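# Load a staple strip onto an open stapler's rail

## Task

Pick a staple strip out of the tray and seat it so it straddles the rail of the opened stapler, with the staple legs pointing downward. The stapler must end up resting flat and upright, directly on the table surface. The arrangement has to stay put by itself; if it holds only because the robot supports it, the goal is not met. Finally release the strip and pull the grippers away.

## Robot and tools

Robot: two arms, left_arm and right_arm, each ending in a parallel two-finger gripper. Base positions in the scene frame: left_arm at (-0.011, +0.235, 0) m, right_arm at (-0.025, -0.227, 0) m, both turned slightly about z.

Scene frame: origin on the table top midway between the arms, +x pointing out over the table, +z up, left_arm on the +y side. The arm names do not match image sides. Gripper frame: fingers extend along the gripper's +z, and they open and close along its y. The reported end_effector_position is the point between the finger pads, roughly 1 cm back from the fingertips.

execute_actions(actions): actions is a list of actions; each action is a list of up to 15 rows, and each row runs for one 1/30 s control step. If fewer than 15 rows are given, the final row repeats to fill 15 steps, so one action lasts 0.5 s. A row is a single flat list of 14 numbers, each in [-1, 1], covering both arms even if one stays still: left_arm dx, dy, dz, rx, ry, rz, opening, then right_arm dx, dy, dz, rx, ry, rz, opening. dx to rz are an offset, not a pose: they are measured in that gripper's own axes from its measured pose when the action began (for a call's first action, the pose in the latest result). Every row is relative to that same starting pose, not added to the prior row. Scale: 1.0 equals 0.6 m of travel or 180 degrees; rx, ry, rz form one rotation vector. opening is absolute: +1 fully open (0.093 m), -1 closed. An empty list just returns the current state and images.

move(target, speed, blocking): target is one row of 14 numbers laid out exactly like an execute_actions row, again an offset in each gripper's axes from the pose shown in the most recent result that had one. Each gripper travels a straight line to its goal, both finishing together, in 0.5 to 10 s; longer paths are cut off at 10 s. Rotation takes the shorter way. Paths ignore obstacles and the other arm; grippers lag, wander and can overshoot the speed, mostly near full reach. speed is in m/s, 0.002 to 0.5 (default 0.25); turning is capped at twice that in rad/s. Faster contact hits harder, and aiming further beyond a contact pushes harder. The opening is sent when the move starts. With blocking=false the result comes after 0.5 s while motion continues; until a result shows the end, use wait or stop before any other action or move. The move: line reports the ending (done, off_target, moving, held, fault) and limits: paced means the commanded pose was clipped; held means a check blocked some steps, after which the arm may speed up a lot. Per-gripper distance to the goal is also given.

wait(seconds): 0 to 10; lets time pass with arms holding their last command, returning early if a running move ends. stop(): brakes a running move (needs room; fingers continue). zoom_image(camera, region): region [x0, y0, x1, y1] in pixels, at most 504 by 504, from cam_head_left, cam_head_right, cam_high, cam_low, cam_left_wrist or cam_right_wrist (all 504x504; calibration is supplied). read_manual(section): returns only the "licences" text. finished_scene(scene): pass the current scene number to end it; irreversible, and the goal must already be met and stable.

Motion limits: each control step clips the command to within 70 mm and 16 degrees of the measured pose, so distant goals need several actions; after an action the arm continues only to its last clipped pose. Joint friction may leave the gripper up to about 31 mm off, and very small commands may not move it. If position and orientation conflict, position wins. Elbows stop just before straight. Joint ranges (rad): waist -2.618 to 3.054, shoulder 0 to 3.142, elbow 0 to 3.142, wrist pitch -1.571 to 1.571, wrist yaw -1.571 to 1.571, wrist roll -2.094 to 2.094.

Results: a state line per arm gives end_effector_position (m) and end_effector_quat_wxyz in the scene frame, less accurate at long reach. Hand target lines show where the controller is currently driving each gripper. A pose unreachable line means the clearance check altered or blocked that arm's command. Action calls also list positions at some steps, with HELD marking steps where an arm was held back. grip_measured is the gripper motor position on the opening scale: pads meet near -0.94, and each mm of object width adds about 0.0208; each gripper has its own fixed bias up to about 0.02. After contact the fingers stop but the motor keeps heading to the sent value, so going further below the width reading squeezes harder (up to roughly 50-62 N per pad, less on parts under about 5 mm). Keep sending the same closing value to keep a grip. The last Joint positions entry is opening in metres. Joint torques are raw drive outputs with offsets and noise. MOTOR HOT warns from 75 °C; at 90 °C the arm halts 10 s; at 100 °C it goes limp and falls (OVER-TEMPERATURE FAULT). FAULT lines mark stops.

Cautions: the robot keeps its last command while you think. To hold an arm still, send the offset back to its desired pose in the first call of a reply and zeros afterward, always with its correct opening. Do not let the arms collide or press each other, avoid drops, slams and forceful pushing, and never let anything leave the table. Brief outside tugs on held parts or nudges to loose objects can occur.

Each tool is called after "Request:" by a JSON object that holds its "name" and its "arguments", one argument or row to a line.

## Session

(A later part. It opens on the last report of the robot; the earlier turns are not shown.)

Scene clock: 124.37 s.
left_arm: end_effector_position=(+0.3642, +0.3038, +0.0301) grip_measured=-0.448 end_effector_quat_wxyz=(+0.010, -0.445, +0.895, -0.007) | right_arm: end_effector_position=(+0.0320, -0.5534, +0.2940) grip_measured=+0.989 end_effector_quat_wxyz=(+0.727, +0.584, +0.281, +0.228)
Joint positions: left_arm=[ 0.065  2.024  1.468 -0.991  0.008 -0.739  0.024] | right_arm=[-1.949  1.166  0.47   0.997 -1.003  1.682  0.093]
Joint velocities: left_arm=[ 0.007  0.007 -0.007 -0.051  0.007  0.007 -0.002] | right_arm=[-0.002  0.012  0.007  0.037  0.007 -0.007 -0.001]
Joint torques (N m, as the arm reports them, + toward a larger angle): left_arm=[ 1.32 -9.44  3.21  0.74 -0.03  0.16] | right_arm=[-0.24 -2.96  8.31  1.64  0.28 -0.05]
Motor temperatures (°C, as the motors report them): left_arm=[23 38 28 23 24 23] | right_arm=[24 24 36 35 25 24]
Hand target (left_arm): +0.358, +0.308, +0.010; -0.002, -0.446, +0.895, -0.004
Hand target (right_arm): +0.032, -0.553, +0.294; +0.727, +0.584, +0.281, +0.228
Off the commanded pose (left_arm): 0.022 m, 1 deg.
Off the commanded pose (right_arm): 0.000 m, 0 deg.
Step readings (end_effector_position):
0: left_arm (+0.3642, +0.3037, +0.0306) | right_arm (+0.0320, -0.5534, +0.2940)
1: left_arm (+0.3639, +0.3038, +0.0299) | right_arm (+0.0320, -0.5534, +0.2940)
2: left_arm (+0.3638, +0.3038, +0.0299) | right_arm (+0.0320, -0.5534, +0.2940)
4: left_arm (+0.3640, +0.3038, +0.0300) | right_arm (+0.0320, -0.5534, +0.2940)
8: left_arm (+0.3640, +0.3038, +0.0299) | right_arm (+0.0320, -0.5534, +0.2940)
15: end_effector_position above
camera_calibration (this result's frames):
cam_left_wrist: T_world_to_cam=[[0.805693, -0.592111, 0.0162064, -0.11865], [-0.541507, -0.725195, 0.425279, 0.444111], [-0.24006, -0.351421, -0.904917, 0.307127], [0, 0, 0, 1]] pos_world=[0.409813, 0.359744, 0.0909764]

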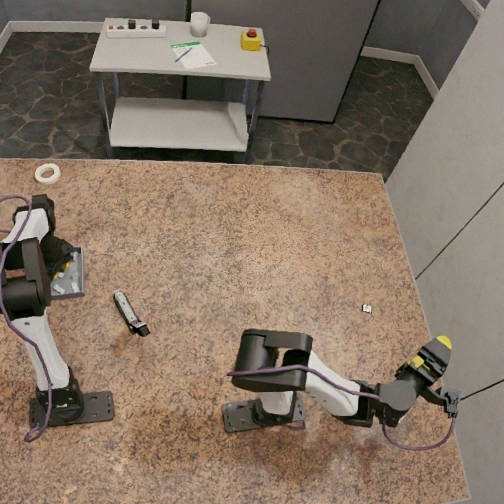

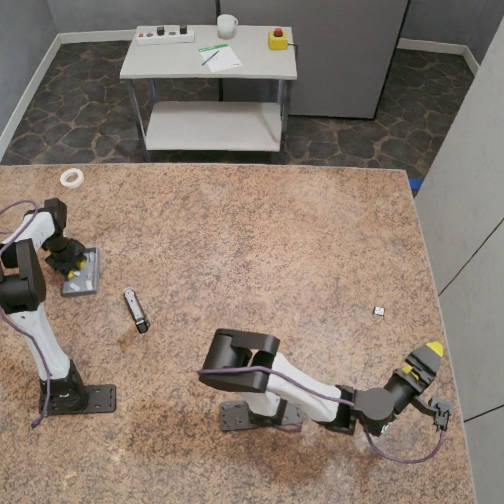

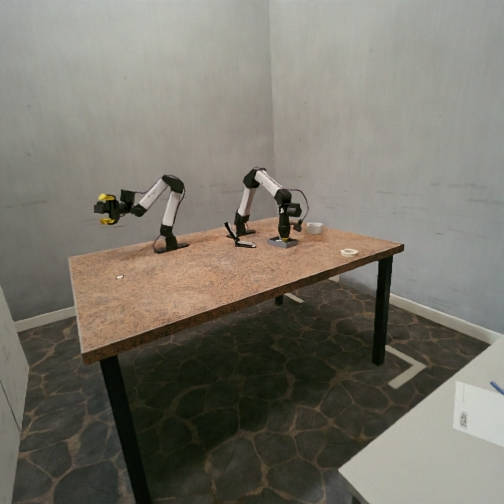

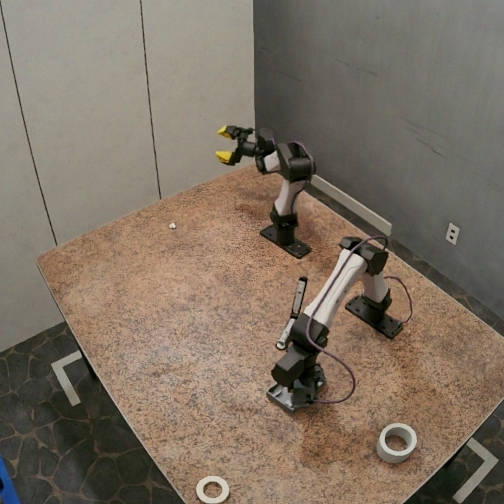

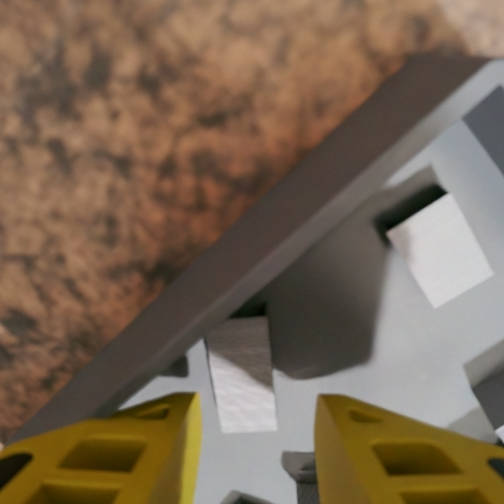

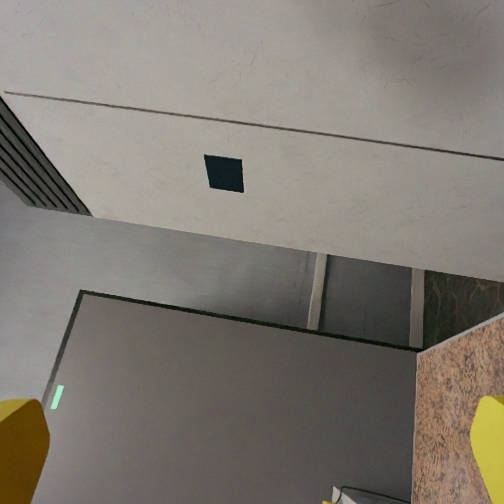

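Request:
{"name": "execute_actions", "arguments": {
  "actions": [
    [[0,0,-0.012,0,0,0,-0.45,0,0,0,0,0,0,1]],
    [[0,0,0,0,0,0,-0.8,0,0,0,0,0,0,1]],
    [[0,0,0,0,0,0,-0.8,0,0,0,0,0,0,1]]
  ]
}}

Request:
{"name": "move", "arguments": {
  "target": [0,0,-0.12,0,0,0,-0.8,0,0,0,0,0,0,1],
  "speed": 0.1
}}

Scene clock: 143.00 s.
left_arm: end_effector_position=(+0.3622, +0.3033, +0.0326) grip_measured=-0.798 end_effector_quat_wxyz=(+0.007, -0.445, +0.895, -0.007) | right_arm: end_effector_position=(+0.0320, -0.5534, +0.2940) grip_measured=+0.989 end_effector_quat_wxyz=(+0.727, +0.584, +0.281, +0.228)
Joint positions: left_arm=[ 0.065  2.02   1.472 -1.006  0.009 -0.739  0.007] | right_arm=[-1.949  1.166  0.47   0.997 -1.003  1.682  0.093]
Joint velocities: left_arm=[-0.002  0.012 -0.002 -0.037 -0.007  0.066  0.   ] | right_arm=[-0.017  0.007 -0.007 -0.037  0.037  0.081  0.   ]
Joint torques (N m, as the arm reports them, + toward a larger angle): left_arm=[  0.1  -12.13   6.99   0.34  -0.02   0.04] | right_arm=[-0.33 -3.02  8.34  1.62  0.25 -0.02]
Motor temperatures (°C, as the motors report them): left_arm=[23 37 27 23 24 24] | right_arm=[24 24 37 36 25 24]
Hand target (left_arm): +0.362, +0.303, +0.033; +0.007, -0.445, +0.895, -0.007
Hand target (right_arm): +0.032, -0.553, +0.294; +0.727, +0.584, +0.281, +0.228
Off the commanded pose (left_arm): 0.000 m, 0 deg.
Off the commanded pose (right_arm): 0.000 m, 0 deg.
Step readings (end_effector_position; steps 1 to 15: 1st action; 16 to 30: 2nd action; 31 to 45: 3rd action):
0: left_arm (+0.3640, +0.3038, +0.0300) | right_arm (+0.0320, -0.5534, +0.2940)
1: left_arm (+0.3641, +0.3038, +0.0316) | right_arm (+0.0320, -0.5534, +0.2940)
2: left_arm (+0.3644, +0.3038, +0.0326) | right_arm (+0.0320, -0.5534, +0.2940)
4: left_arm (+0.3640, +0.3037, +0.0327) | right_arm (+0.0320, -0.5534, +0.2940)
8: left_arm (+0.3629, +0.3035, +0.0326) | right_arm (+0.0320, -0.5534, +0.2940)
15: left_arm (+0.3622, +0.3033, +0.0326) | right_arm (+0.0320, -0.5534, +0.2940)
16: left_arm (+0.3622, +0.3033, +0.0326) | right_arm (+0.0320, -0.5534, +0.2940)
17: left_arm (+0.3622, +0.3033, +0.0326) | right_arm (+0.0320, -0.5534, +0.2940)
19: left_arm (+0.3622, +0.3033, +0.0326) | right_arm (+0.0320, -0.5534, +0.2940)
23: left_arm (+0.3622, +0.3033, +0.0326) | right_arm (+0.0320, -0.5534, +0.2940)
30: left_arm (+0.3622, +0.3033, +0.0326) | right_arm (+0.0320, -0.5534, +0.2940)
31: left_arm (+0.3622, +0.3033, +0.0326) | right_arm (+0.0320, -0.5534, +0.2940)
32: left_arm (+0.3622, +0.3033, +0.0326) | right_arm (+0.0320, -0.5534, +0.2940)
34: left_arm (+0.3622, +0.3033, +0.0326) | right_arm (+0.0320, -0.5534, +0.2940)
38: left_arm (+0.3622, +0.3033, +0.0326) | right_arm (+0.0320, -0.5534, +0.2940)
45: end_effector_position above
camera_calibration (this result's frames):
cam_left_wrist: T_world_to_cam=[[0.805777, -0.592096, 0.0120697, -0.11733], [-0.53869, -0.724327, 0.430306, 0.440178], [-0.24604, -0.353232, -0.902603, 0.311447], [0, 0, 0, 1]] pos_world=[0.40829, 0.359375, 0.0931175]

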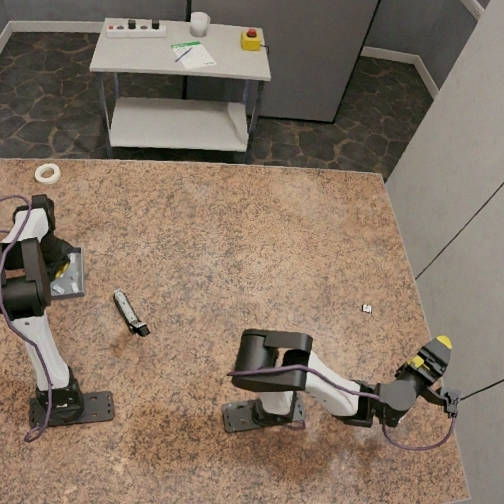

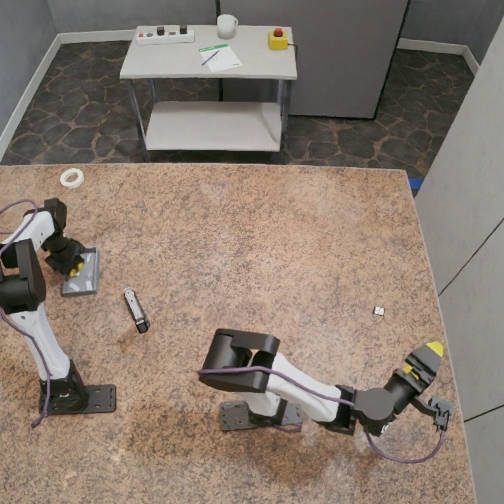

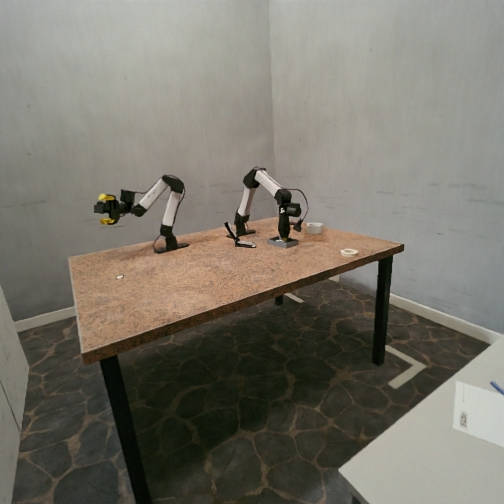

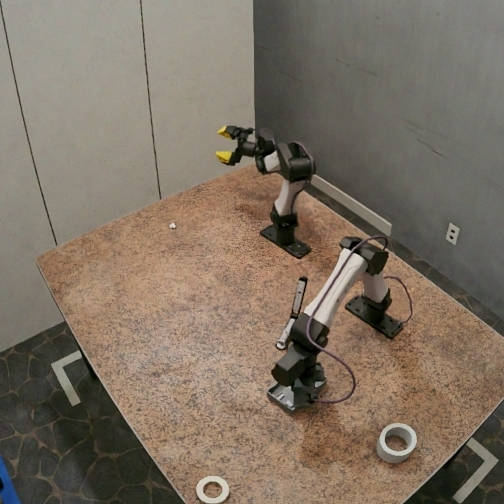

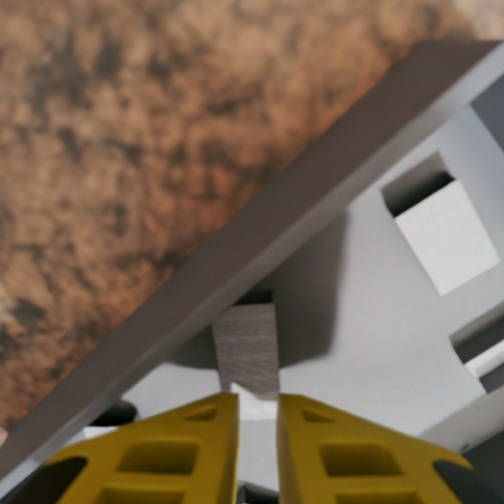

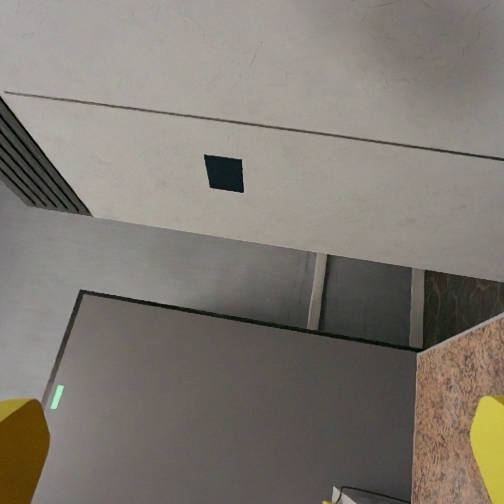

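Scene clock: 144.27 s.
left_arm: end_effector_position=(+0.3593, +0.3028, +0.0970) grip_measured=-0.798 end_effector_quat_wxyz=(-0.001, -0.445, +0.895, -0.005) | right_arm: end_effector_position=(+0.0320, -0.5534, +0.2940) grip_measured=+0.989 end_effector_quat_wxyz=(+0.727, +0.584, +0.281, +0.228)
Joint positions: left_arm=[ 0.065  1.977  1.671 -1.264  0.009 -0.739  0.007] | right_arm=[-1.949  1.166  0.47   0.997 -1.003  1.682  0.093]
Joint velocities: left_arm=[-0.007 -0.022  0.007 -0.051  0.022 -0.007 -0.   ] | right_arm=[-0.012  0.007  0.002 -0.037 -0.007 -0.022 -0.001]
Joint torques (N m, as the arm reports them, + toward a larger angle): left_arm=[  0.24 -12.82   8.69   0.22  -0.06   0.05] | right_arm=[-0.27 -3.12  8.45  1.6   0.24 -0.02]
Motor temperatures (°C, as the motors report them): left_arm=[23 38 28 23 24 24] | right_arm=[24 24 37 36 25 24]
Hand target (left_arm): +0.361, +0.303, +0.105; +0.007, -0.445, +0.895, -0.007
Hand target (right_arm): +0.032, -0.553, +0.294; +0.727, +0.584, +0.281, +0.228
Off the commanded pose (left_arm): 0.008 m, 1 deg.
Off the commanded pose (right_arm): 0.000 m, 0 deg.
move: done
camera_calibration (this result's frames):
cam_left_wrist: T_world_to_cam=[[0.805882, -0.592076, 0.000856001, -0.115038], [-0.531664, -0.723017, 0.441112, 0.406556], [-0.260553, -0.355939, -0.897451, 0.374155], [0, 0, 0, 1]] pos_world=[0.406345, 0.359013, 0.156548]

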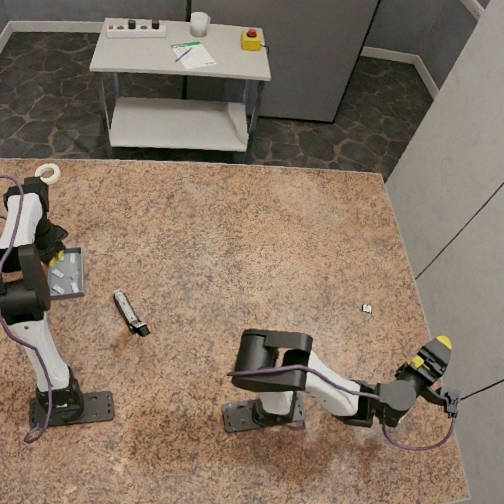

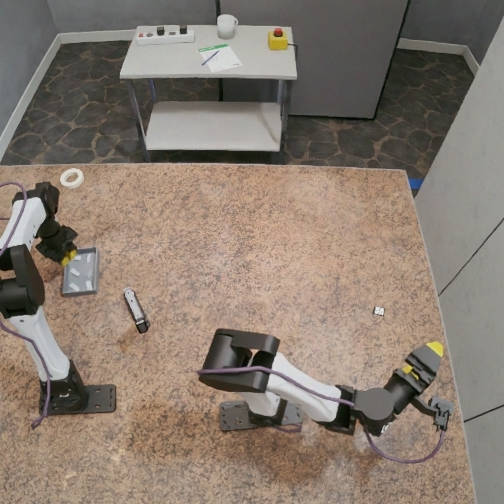

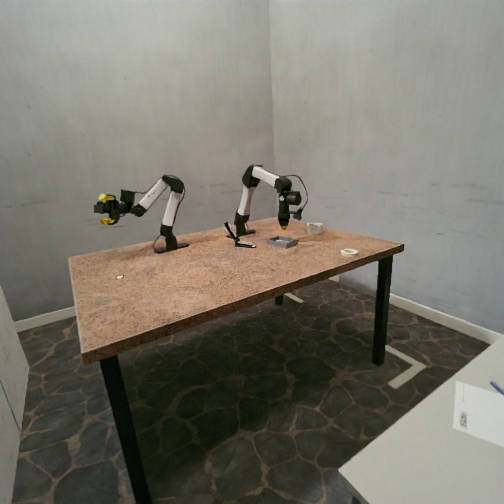

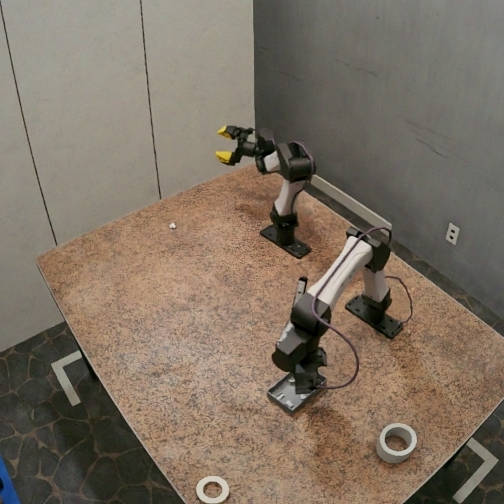

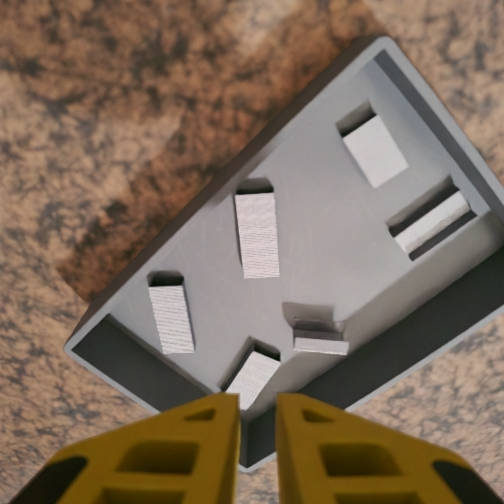

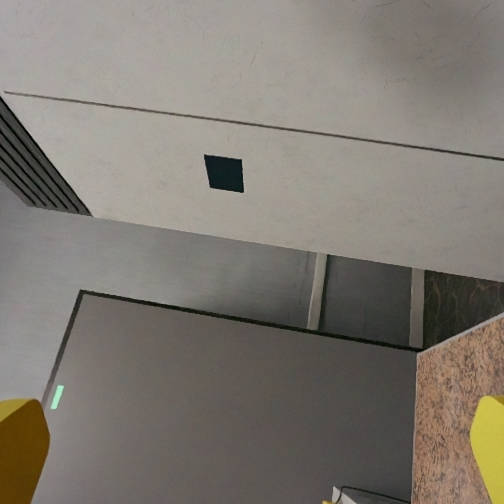

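Request:
{"name": "execute_actions", "arguments": {
  "actions": [
    [[0.014,0,0.07,0,0,0,-0.56,0,0,0,0,0,0,1]],
    [[0,0,0.045,0,0,0,-0.56,0,0,0,0,0,0,1]],
    [[0,0,0.035,0,0,0,-0.56,0,0,0,0,0,0,1]]
  ]
}}

Scene clock: 183.17 s.
left_arm: end_effector_position=(+0.3497, +0.3010, +0.0260) grip_measured=-0.562 end_effector_quat_wxyz=(-0.008, -0.448, +0.894, -0.003) | right_arm: end_effector_position=(+0.0320, -0.5534, +0.2940) grip_measured=+0.989 end_effector_quat_wxyz=(+0.727, +0.584, +0.281, +0.228)
Joint positions: left_arm=[ 0.065  2.01   1.43  -1.005  0.01  -0.744  0.018] | right_arm=[-1.949  1.166  0.47   0.997 -1.003  1.682  0.093]
Joint velocities: left_arm=[-0.007  0.002 -0.002 -0.081 -0.022 -0.007 -0.001] | right_arm=[-0.007 -0.002 -0.007 -0.037  0.007 -0.037 -0.   ]
Joint torques (N m, as the arm reports them, + toward a larger angle): left_arm=[ 0.12 -9.33  3.39  0.77 -0.03  0.05] | right_arm=[-0.28 -3.03  8.5   1.65  0.23 -0.02]
Motor temperatures (°C, as the motors report them): left_arm=[23 43 31 22 24 23] | right_arm=[24 24 38 38 25 24]
Hand target (left_arm): +0.348, +0.301, +0.009; -0.013, -0.448, +0.894, -0.001
Hand target (right_arm): +0.032, -0.553, +0.294; +0.727, +0.584, +0.281, +0.228
Off the commanded pose (left_arm): 0.018 m, 0 deg.
Off the commanded pose (right_arm): 0.000 m, 0 deg.
Step readings (end_effector_position; steps 1 to 15: 1st action; 16 to 30: 2nd action; 31 to 45: 3rd action):
0: left_arm (+0.3590, +0.3027, +0.0970) | right_arm (+0.0320, -0.5534, +0.2940)
1: left_arm (+0.3593, +0.3028, +0.0926) | right_arm (+0.0320, -0.5534, +0.2940)
2: left_arm (+0.3568, +0.3023, +0.0856) | right_arm (+0.0320, -0.5534, +0.2940)
4: left_arm (+0.3460, +0.3003, +0.0685) | right_arm (+0.0320, -0.5534, +0.2940)
8: left_arm (+0.3417, +0.2995, +0.0542) | right_arm (+0.0320, -0.5534, +0.2940)
15: left_arm (+0.3500, +0.3011, +0.0539) | right_arm (+0.0320, -0.5534, +0.2940)
16: left_arm (+0.3504, +0.3011, +0.0513) | right_arm (+0.0320, -0.5534, +0.2940)
17: left_arm (+0.3507, +0.3012, +0.0481) | right_arm (+0.0320, -0.5534, +0.2940)
19: left_arm (+0.3471, +0.3005, +0.0386) | right_arm (+0.0320, -0.5534, +0.2940)
23: left_arm (+0.3448, +0.3001, +0.0294) | right_arm (+0.0320, -0.5534, +0.2940)
30: left_arm (+0.3489, +0.3009, +0.0293) | right_arm (+0.0320, -0.5534, +0.2940)
31: left_arm (+0.3492, +0.3009, +0.0276) | right_arm (+0.0320, -0.5534, +0.2940)
32: left_arm (+0.3494, +0.3010, +0.0261) | right_arm (+0.0320, -0.5534, +0.2940)
34: left_arm (+0.3496, +0.3009, +0.0260) | right_arm (+0.0320, -0.5534, +0.2940)
38: left_arm (+0.3497, +0.3010, +0.0260) | right_arm (+0.0320, -0.5534, +0.2940)
45: end_effector_position above
camera_calibration (this result's frames):
cam_left_wrist: T_world_to_cam=[[0.80897, -0.587775, -0.00938946, -0.110453], [-0.52111, -0.724426, 0.451278, 0.427879], [-0.272052, -0.360177, -0.892334, 0.312491], [0, 0, 0, 1]] pos_world=[0.397339, 0.357597, 0.0847172]

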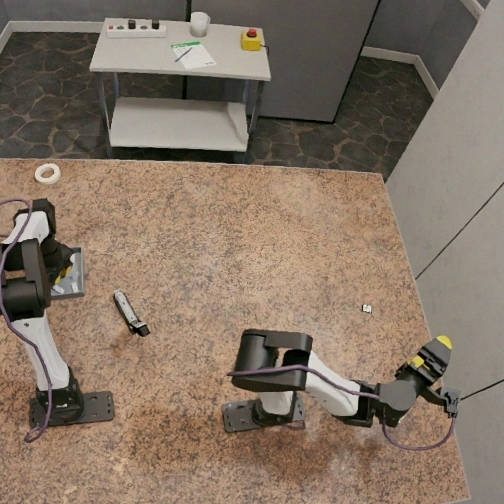

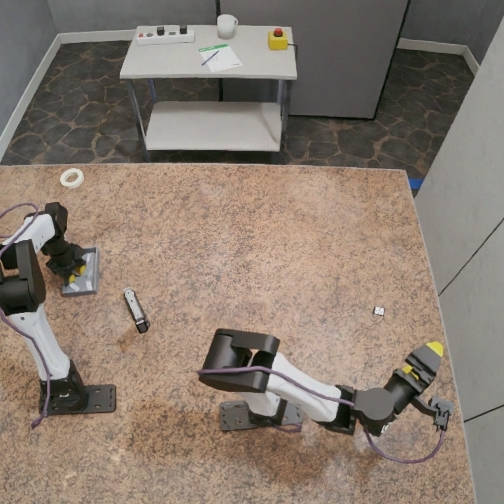

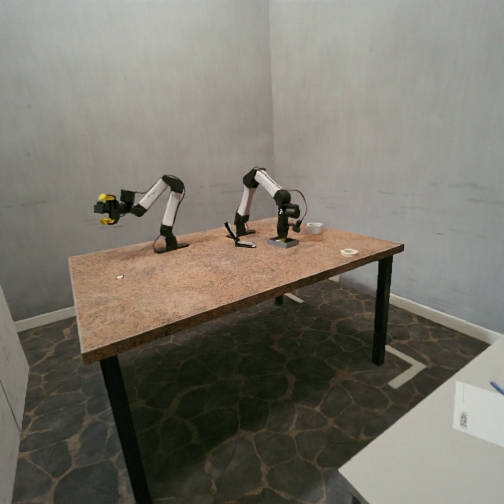

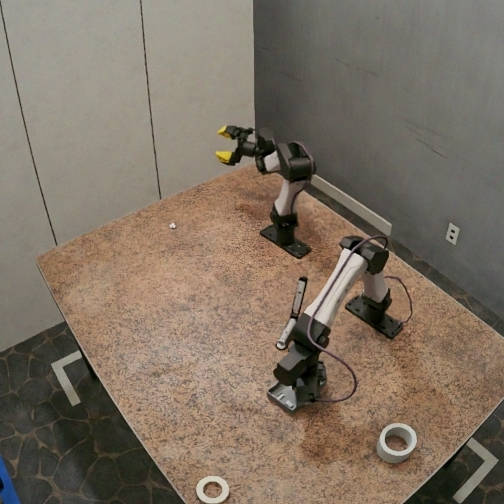

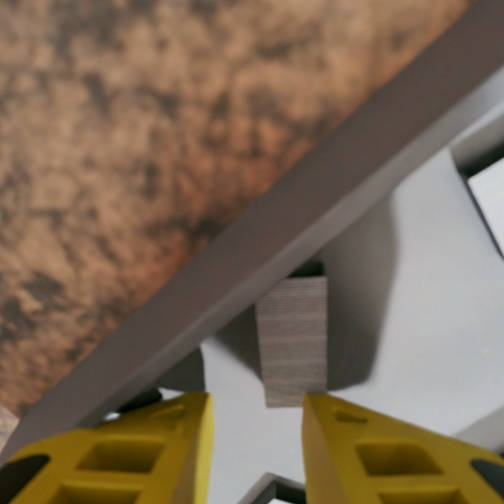

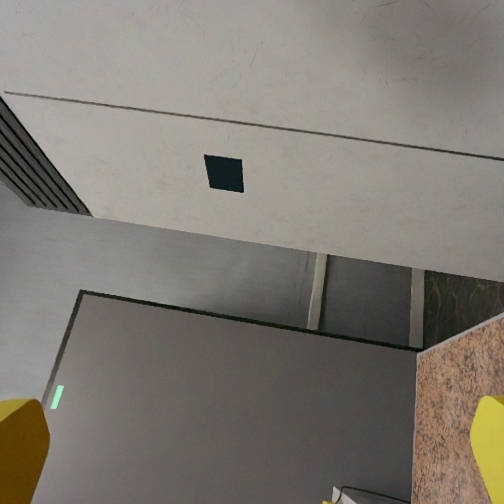

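Request:
{"name": "move", "arguments": {
  "target": [-0.010,-0.0125,-0.03,0,0,0,-0.5,0,0,0,0,0,0,1],
  "speed": 0.05
}}

Request:
{"name": "move", "arguments": {
  "target": [0,0,0.03,0,0,0,-0.5,0,0,0,0,0,0,1],
  "speed": 0.02
}}

Scene clock: 193.33 s.
left_arm: end_effector_position=(+0.3571, +0.3021, +0.0428) grip_measured=-0.502 end_effector_quat_wxyz=(-0.008, -0.448, +0.894, -0.003) | right_arm: end_effector_position=(+0.0320, -0.5534, +0.2940) grip_measured=+0.989 end_effector_quat_wxyz=(+0.727, +0.584, +0.281, +0.228)
Joint positions: left_arm=[ 0.065  2.016  1.509 -1.077  0.011 -0.744  0.021] | right_arm=[-1.949  1.166  0.47   0.997 -1.003  1.682  0.093]
Joint velocities: left_arm=[ 0.002 -0.012  0.012  0.007 -0.037 -0.007 -0.   ] | right_arm=[ 0.007 -0.017 -0.017  0.066  0.007 -0.022  0.   ]
Joint torques (N m, as the arm reports them, + toward a larger angle): left_arm=[ -0.27 -11.19   8.5    0.2   -0.02   0.03] | right_arm=[-0.27 -3.01  8.25  1.65  0.26  0.  ]
Motor temperatures (°C, as the motors report them): left_arm=[23 41 30 23 24 23] | right_arm=[24 24 38 38 25 24]
Hand target (left_arm): +0.360, +0.301, +0.044; -0.008, -0.448, +0.894, -0.003
Hand target (right_arm): +0.032, -0.553, +0.294; +0.727, +0.584, +0.281, +0.228
Off the commanded pose (left_arm): 0.003 m, 0 deg.
Off the commanded pose (right_arm): 0.000 m, 0 deg.
move: done
camera_calibration (this result's frames):
cam_left_wrist: T_world_to_cam=[[0.808994, -0.587769, -0.00749477, -0.115665], [-0.521729, -0.723855, 0.451479, 0.424975], [-0.270791, -0.361334, -0.89225, 0.329732], [0, 0, 0, 1]] pos_world=[0.404582, 0.358779, 0.101469]

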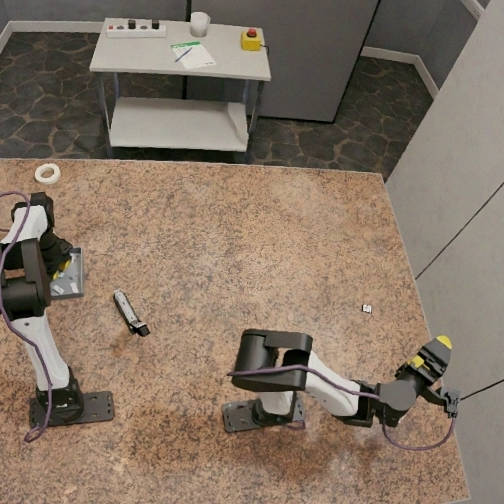

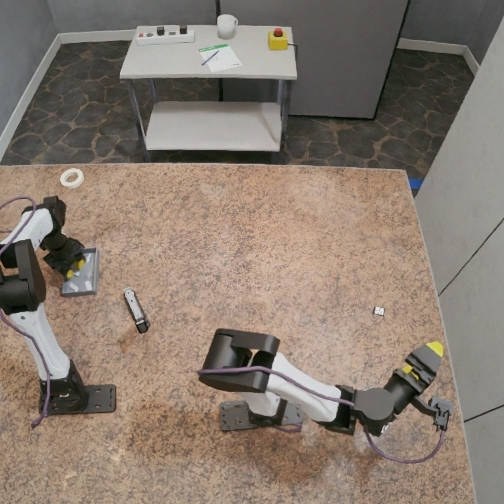

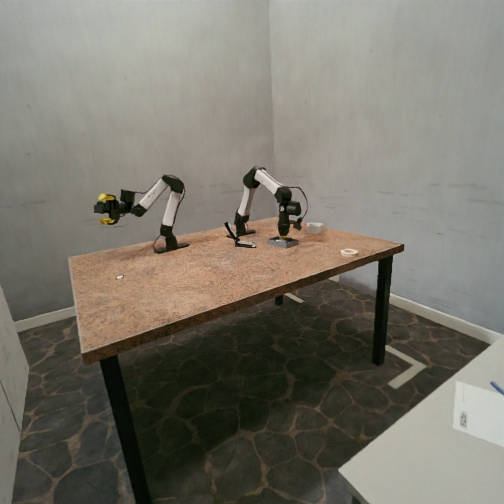

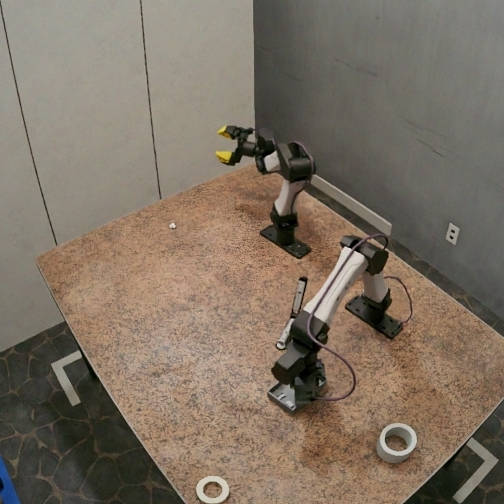

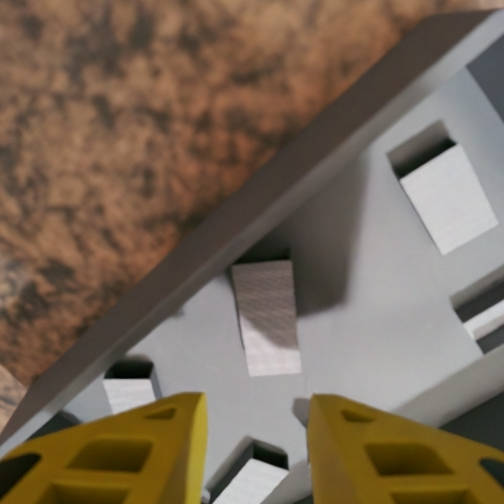

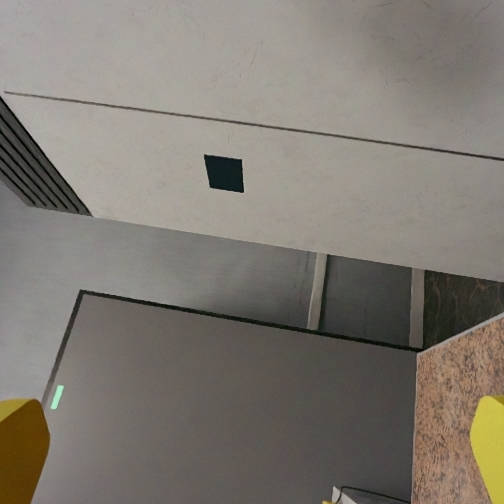

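Scene clock: 194.57 s.
left_arm: end_effector_position=(+0.3589, +0.3024, +0.0310) grip_measured=-0.502 end_effector_quat_wxyz=(-0.003, -0.448, +0.894, -0.005) | right_arm: end_effector_position=(+0.0320, -0.5534, +0.2940) grip_measured=+0.989 end_effector_quat_wxyz=(+0.727, +0.584, +0.281, +0.228)
Joint positions: left_arm=[ 0.065  2.027  1.477 -1.023  0.011 -0.744  0.021] | right_arm=[-1.949  1.166  0.47   0.997 -1.003  1.682  0.093]
Joint velocities: left_arm=[ 0.012  0.012 -0.002 -0.007 -0.007  0.022  0.   ] | right_arm=[-0.012 -0.002  0.007 -0.037 -0.051 -0.007 -0.   ]
Joint torques (N m, as the arm reports them, + toward a larger angle): left_arm=[  0.15 -11.31   5.63   0.37  -0.04   0.04] | right_arm=[-0.33 -2.96  8.35  1.63  0.25 -0.03]
Motor temperatures (°C, as the motors report them): left_arm=[23 41 30 23 24 23] | right_arm=[24 24 38 38 25 24]
Hand target (left_arm): +0.357, +0.302, +0.025; -0.008, -0.448, +0.894, -0.004
Hand target (right_arm): +0.032, -0.553, +0.294; +0.727, +0.584, +0.281, +0.228
Off the commanded pose (left_arm): 0.007 m, 1 deg.
Off the commanded pose (right_arm): 0.000 m, 0 deg.
move: done
camera_calibration (this result's frames):
cam_left_wrist: T_world_to_cam=[[0.809034, -0.587761, -0.000413275, -0.117304], [-0.526266, -0.724701, 0.444806, 0.433612], [-0.261739, -0.359646, -0.895627, 0.316216], [0, 0, 0, 1]] pos_world=[0.405865, 0.359018, 0.0902897]

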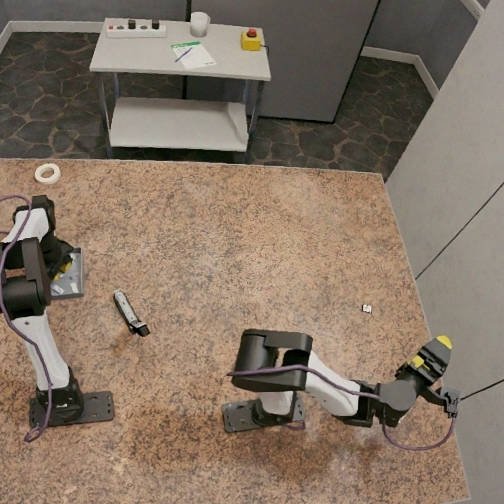

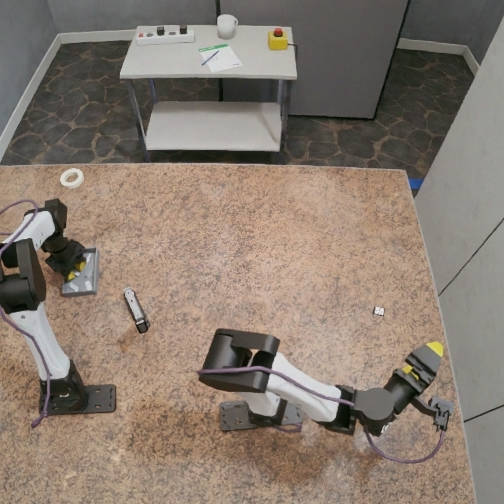

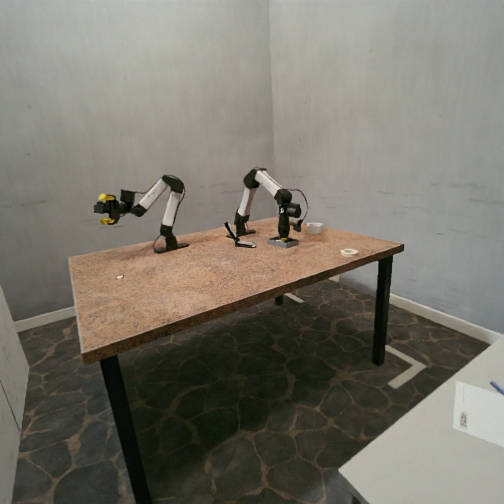

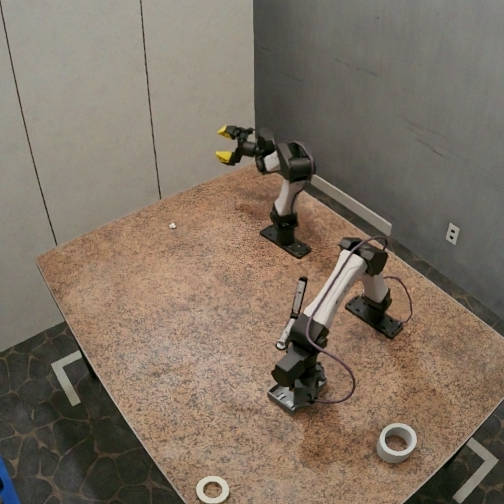

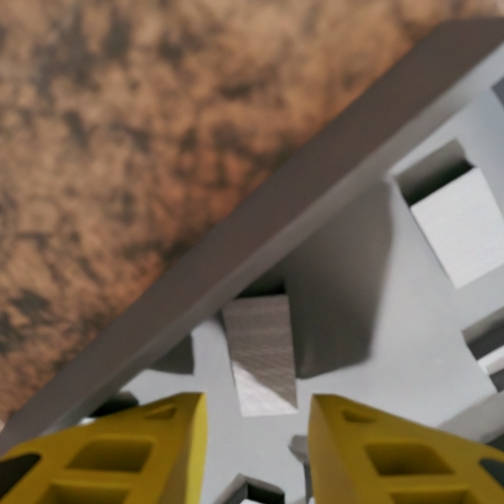

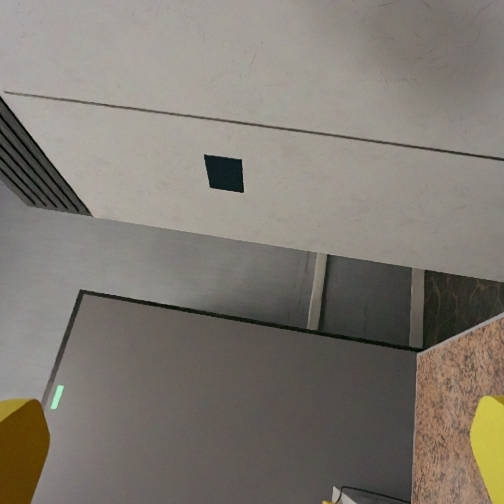

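Centred. Continue down.

Request:
{"name": "move", "arguments": {
  "target": [0.003,0,0.03,0,0,0,-0.5,0,0,0,0,0,0,1],
  "speed": 0.02
}}

Scene clock: 199.80 s.
left_arm: end_effector_position=(+0.3609, +0.3030, +0.0272) grip_measured=-0.502 end_effector_quat_wxyz=(+0.004, -0.448, +0.894, -0.006) | right_arm: end_effector_position=(+0.0320, -0.5534, +0.2940) grip_measured=+0.989 end_effector_quat_wxyz=(+0.727, +0.584, +0.281, +0.228)
Joint positions: left_arm=[ 0.065  2.027  1.461 -0.994  0.01  -0.744  0.021] | right_arm=[-1.949  1.166  0.47   0.997 -1.003  1.682  0.093]
Joint velocities: left_arm=[-0.007 -0.002  0.002 -0.007 -0.007 -0.037  0.   ] | right_arm=[-0.022  0.002 -0.012 -0.022 -0.051 -0.081  0.   ]
Joint torques (N m, as the arm reports them, + toward a larger angle): left_arm=[ -0.14 -10.38   3.78   0.65  -0.03   0.02] | right_arm=[-0.34 -2.97  8.43  1.65  0.25 -0.02]
Motor temperatures (°C, as the motors report them): left_arm=[23 41 30 23 24 23] | right_arm=[24 24 38 38 25 24]
Hand target (left_arm): +0.357, +0.301, +0.013; -0.004, -0.448, +0.894, -0.005
Hand target (right_arm): +0.032, -0.553, +0.294; +0.727, +0.584, +0.281, +0.228
Off the commanded pose (left_arm): 0.015 m, 1 deg.
Off the commanded pose (right_arm): 0.000 m, 0 deg.
move: off_target (left_arm)
camera_calibration (this result's frames):
cam_left_wrist: T_world_to_cam=[[0.808988, -0.587772, 0.0079207, -0.118745], [-0.532077, -0.726471, 0.434894, 0.439719], [-0.249865, -0.356039, -0.900447, 0.308285], [0, 0, 0, 1]] pos_world=[0.407057, 0.35941, 0.0873032]

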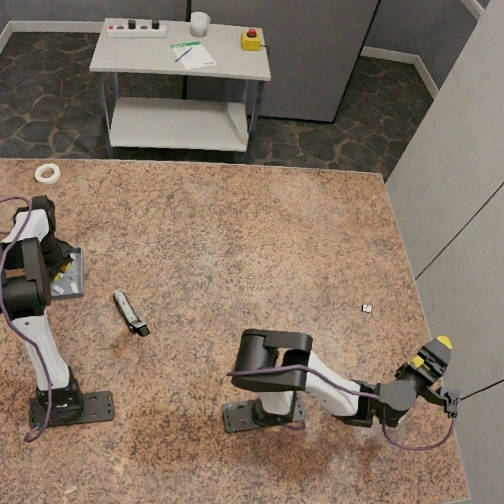

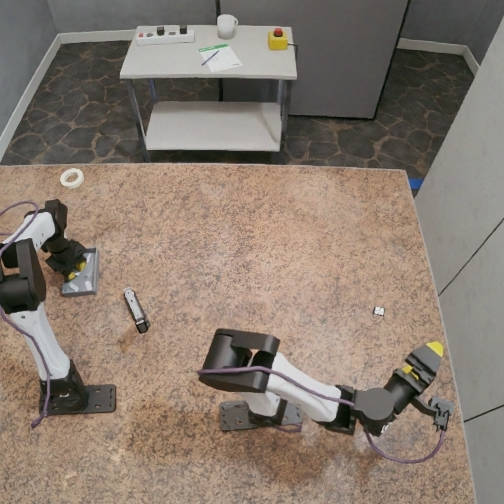

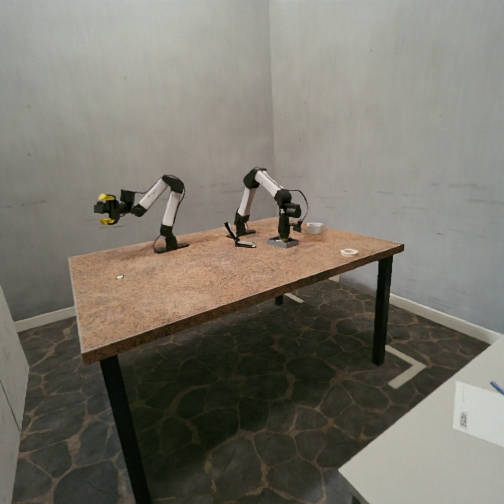

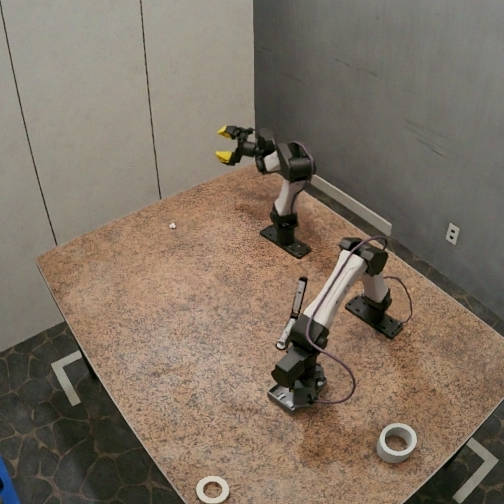

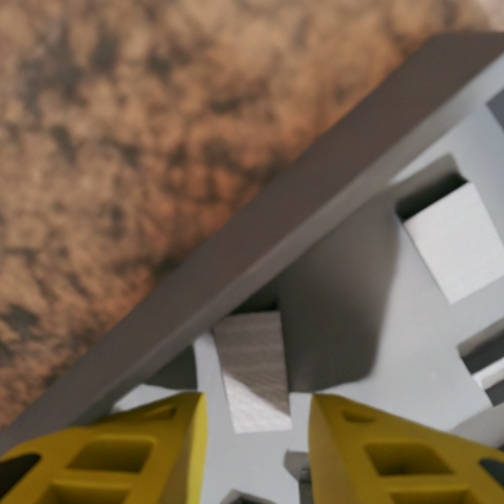

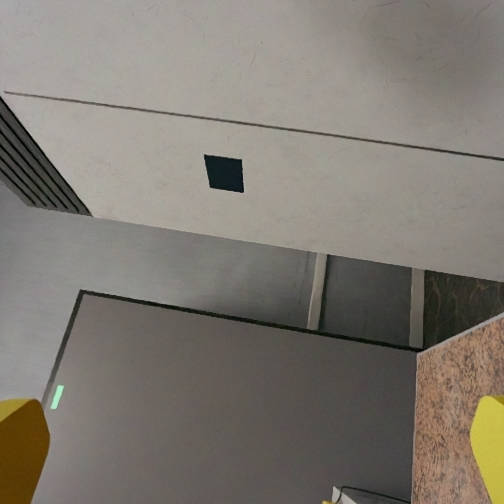

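Request:
{"name": "execute_actions", "arguments": {
  "actions": [
    [[0,0,-0.01,0,0,0,-0.64,0,0,0,0,0,0,1]],
    [[0,0,0.035,0,0,0,-0.64,0,0,0,0,0,0,1]],
    [[0,0,0.03,0,0,0,-0.64,0,0,0,0,0,0,1]]
  ]
}}

Request:
{"name": "zoom_image", "arguments": {
  "camera": "cam_low",
  "region": [250, 340, 350, 430]
}}

Scene clock: 208.37 s.
left_arm: end_effector_position=(+0.3601, +0.3027, +0.0236) grip_measured=-0.638 end_effector_quat_wxyz=(+0.005, -0.448, +0.894, -0.007) | right_arm: end_effector_position=(+0.0320, -0.5534, +0.2940) grip_measured=+0.989 end_effector_quat_wxyz=(+0.727, +0.584, +0.281, +0.228)
Joint positions: left_arm=[ 0.065  2.026  1.444 -0.975  0.011 -0.744  0.015] | right_arm=[-1.949  1.166  0.47   0.997 -1.003  1.682  0.093]
Joint velocities: left_arm=[-0.002  0.002  0.002  0.007 -0.066  0.007  0.   ] | right_arm=[ 0.007 -0.012 -0.032 -0.037  0.066  0.037 -0.   ]
Joint torques (N m, as the arm reports them, + toward a larger angle): left_arm=[ 0.11 -9.71  3.38  0.88 -0.04  0.05] | right_arm=[-0.29 -3.07  8.39  1.63  0.26 -0.06]
Motor temperatures (°C, as the motors report them): left_arm=[23 41 29 23 24 23] | right_arm=[24 24 39 38 25 24]
Hand target (left_arm): +0.360, +0.302, +0.007; +0.004, -0.448, +0.894, -0.007
Hand target (right_arm): +0.032, -0.553, +0.294; +0.727, +0.584, +0.281, +0.228
Off the commanded pose (left_arm): 0.018 m, 0 deg.
Off the commanded pose (right_arm): 0.000 m, 0 deg.
Step readings (end_effector_position; steps 1 to 15: 1st action; 16 to 30: 2nd action; 31 to 45: 3rd action):
0: left_arm (+0.3609, +0.3030, +0.0272) | right_arm (+0.0320, -0.5534, +0.2940)
1: left_arm (+0.3606, +0.3030, +0.0280) | right_arm (+0.0320, -0.5534, +0.2940)
2: left_arm (+0.3601, +0.3029, +0.0280) | right_arm (+0.0320, -0.5534, +0.2940)
4: left_arm (+0.3592, +0.3027, +0.0280) | right_arm (+0.0320, -0.5534, +0.2940)
8: left_arm (+0.3587, +0.3026, +0.0280) | right_arm (+0.0320, -0.5534, +0.2940)
15: left_arm (+0.3584, +0.3026, +0.0280) | right_arm (+0.0320, -0.5534, +0.2940)
16: left_arm (+0.3588, +0.3026, +0.0265) | right_arm (+0.0320, -0.5534, +0.2940)
17: left_arm (+0.3592, +0.3025, +0.0249) | right_arm (+0.0320, -0.5534, +0.2940)
19: left_arm (+0.3601, +0.3025, +0.0243) | right_arm (+0.0320, -0.5534, +0.2940)
23: left_arm (+0.3601, +0.3026, +0.0241) | right_arm (+0.0320, -0.5534, +0.2940)
30: left_arm (+0.3601, +0.3026, +0.0241) | right_arm (+0.0320, -0.5534, +0.2940)
31: left_arm (+0.3602, +0.3026, +0.0239) | right_arm (+0.0320, -0.5534, +0.2940)
32: left_arm (+0.3601, +0.3026, +0.0236) | right_arm (+0.0320, -0.5534, +0.2940)
34: left_arm (+0.3601, +0.3027, +0.0236) | right_arm (+0.0320, -0.5534, +0.2940)
38: left_arm (+0.3601, +0.3027, +0.0236) | right_arm (+0.0320, -0.5534, +0.2940)
45: end_effector_position above
camera_calibration (this result's frames):
cam_left_wrist: T_world_to_cam=[[0.80895, -0.587778, 0.0108497, -0.118342], [-0.533481, -0.726218, 0.433595, 0.441076], [-0.246978, -0.356544, -0.901043, 0.303871], [0, 0, 0, 1]] pos_world=[0.406088, 0.359102, 0.0838362]

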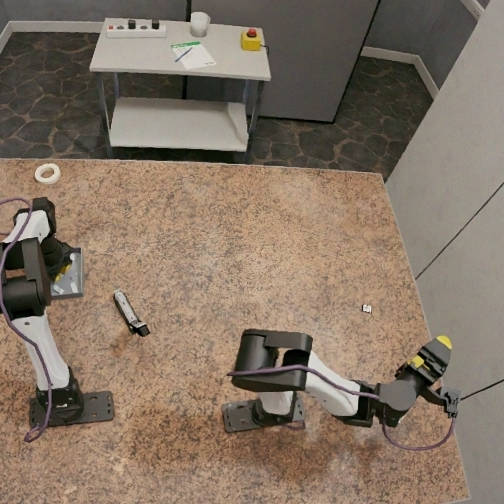

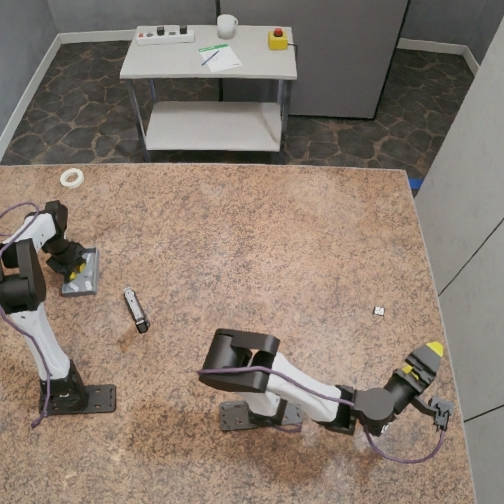

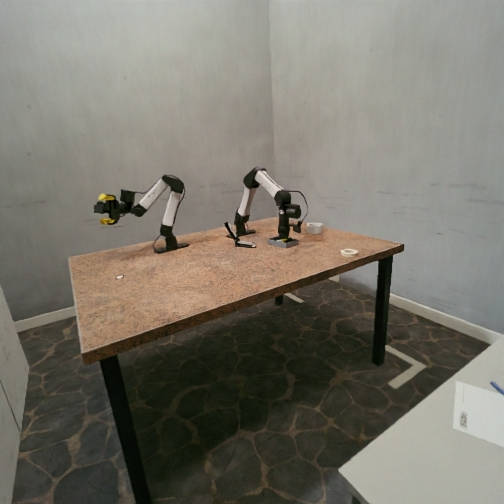

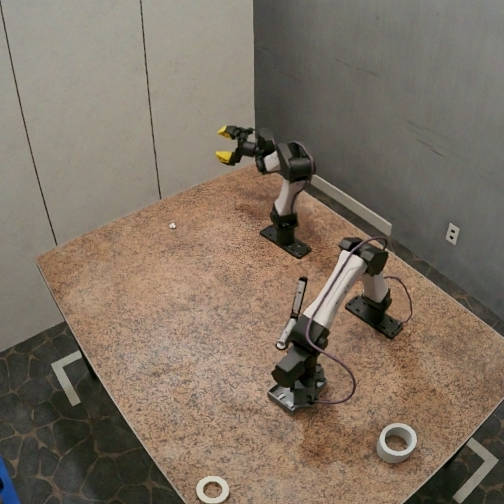

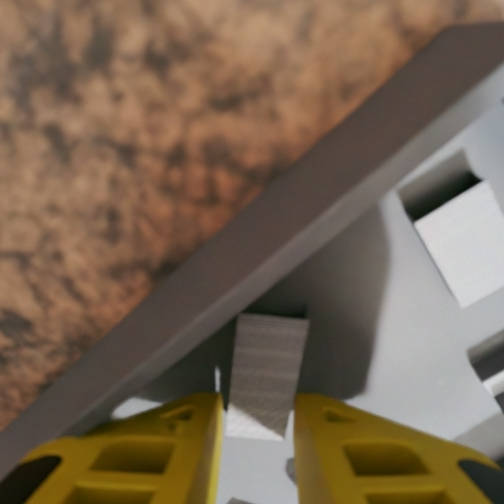

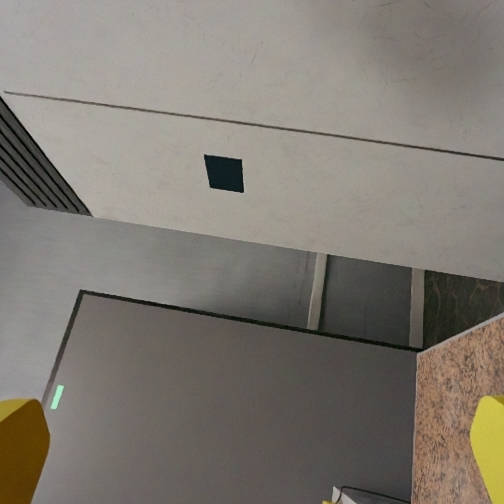

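Region (250, 340, 350, 430) of cam_low's 504x504 image, scaled by 5.040, with more detail than that image has; it fills the top 454 rows of this view, and the rest is white.

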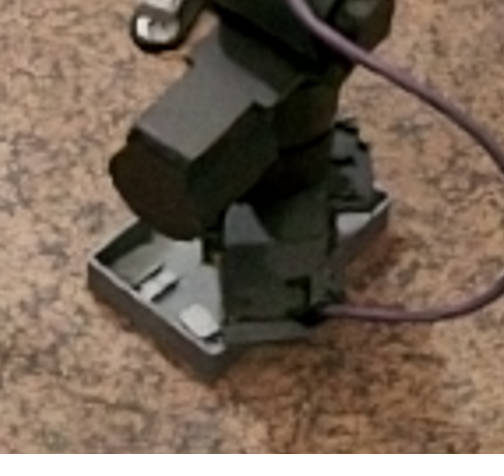

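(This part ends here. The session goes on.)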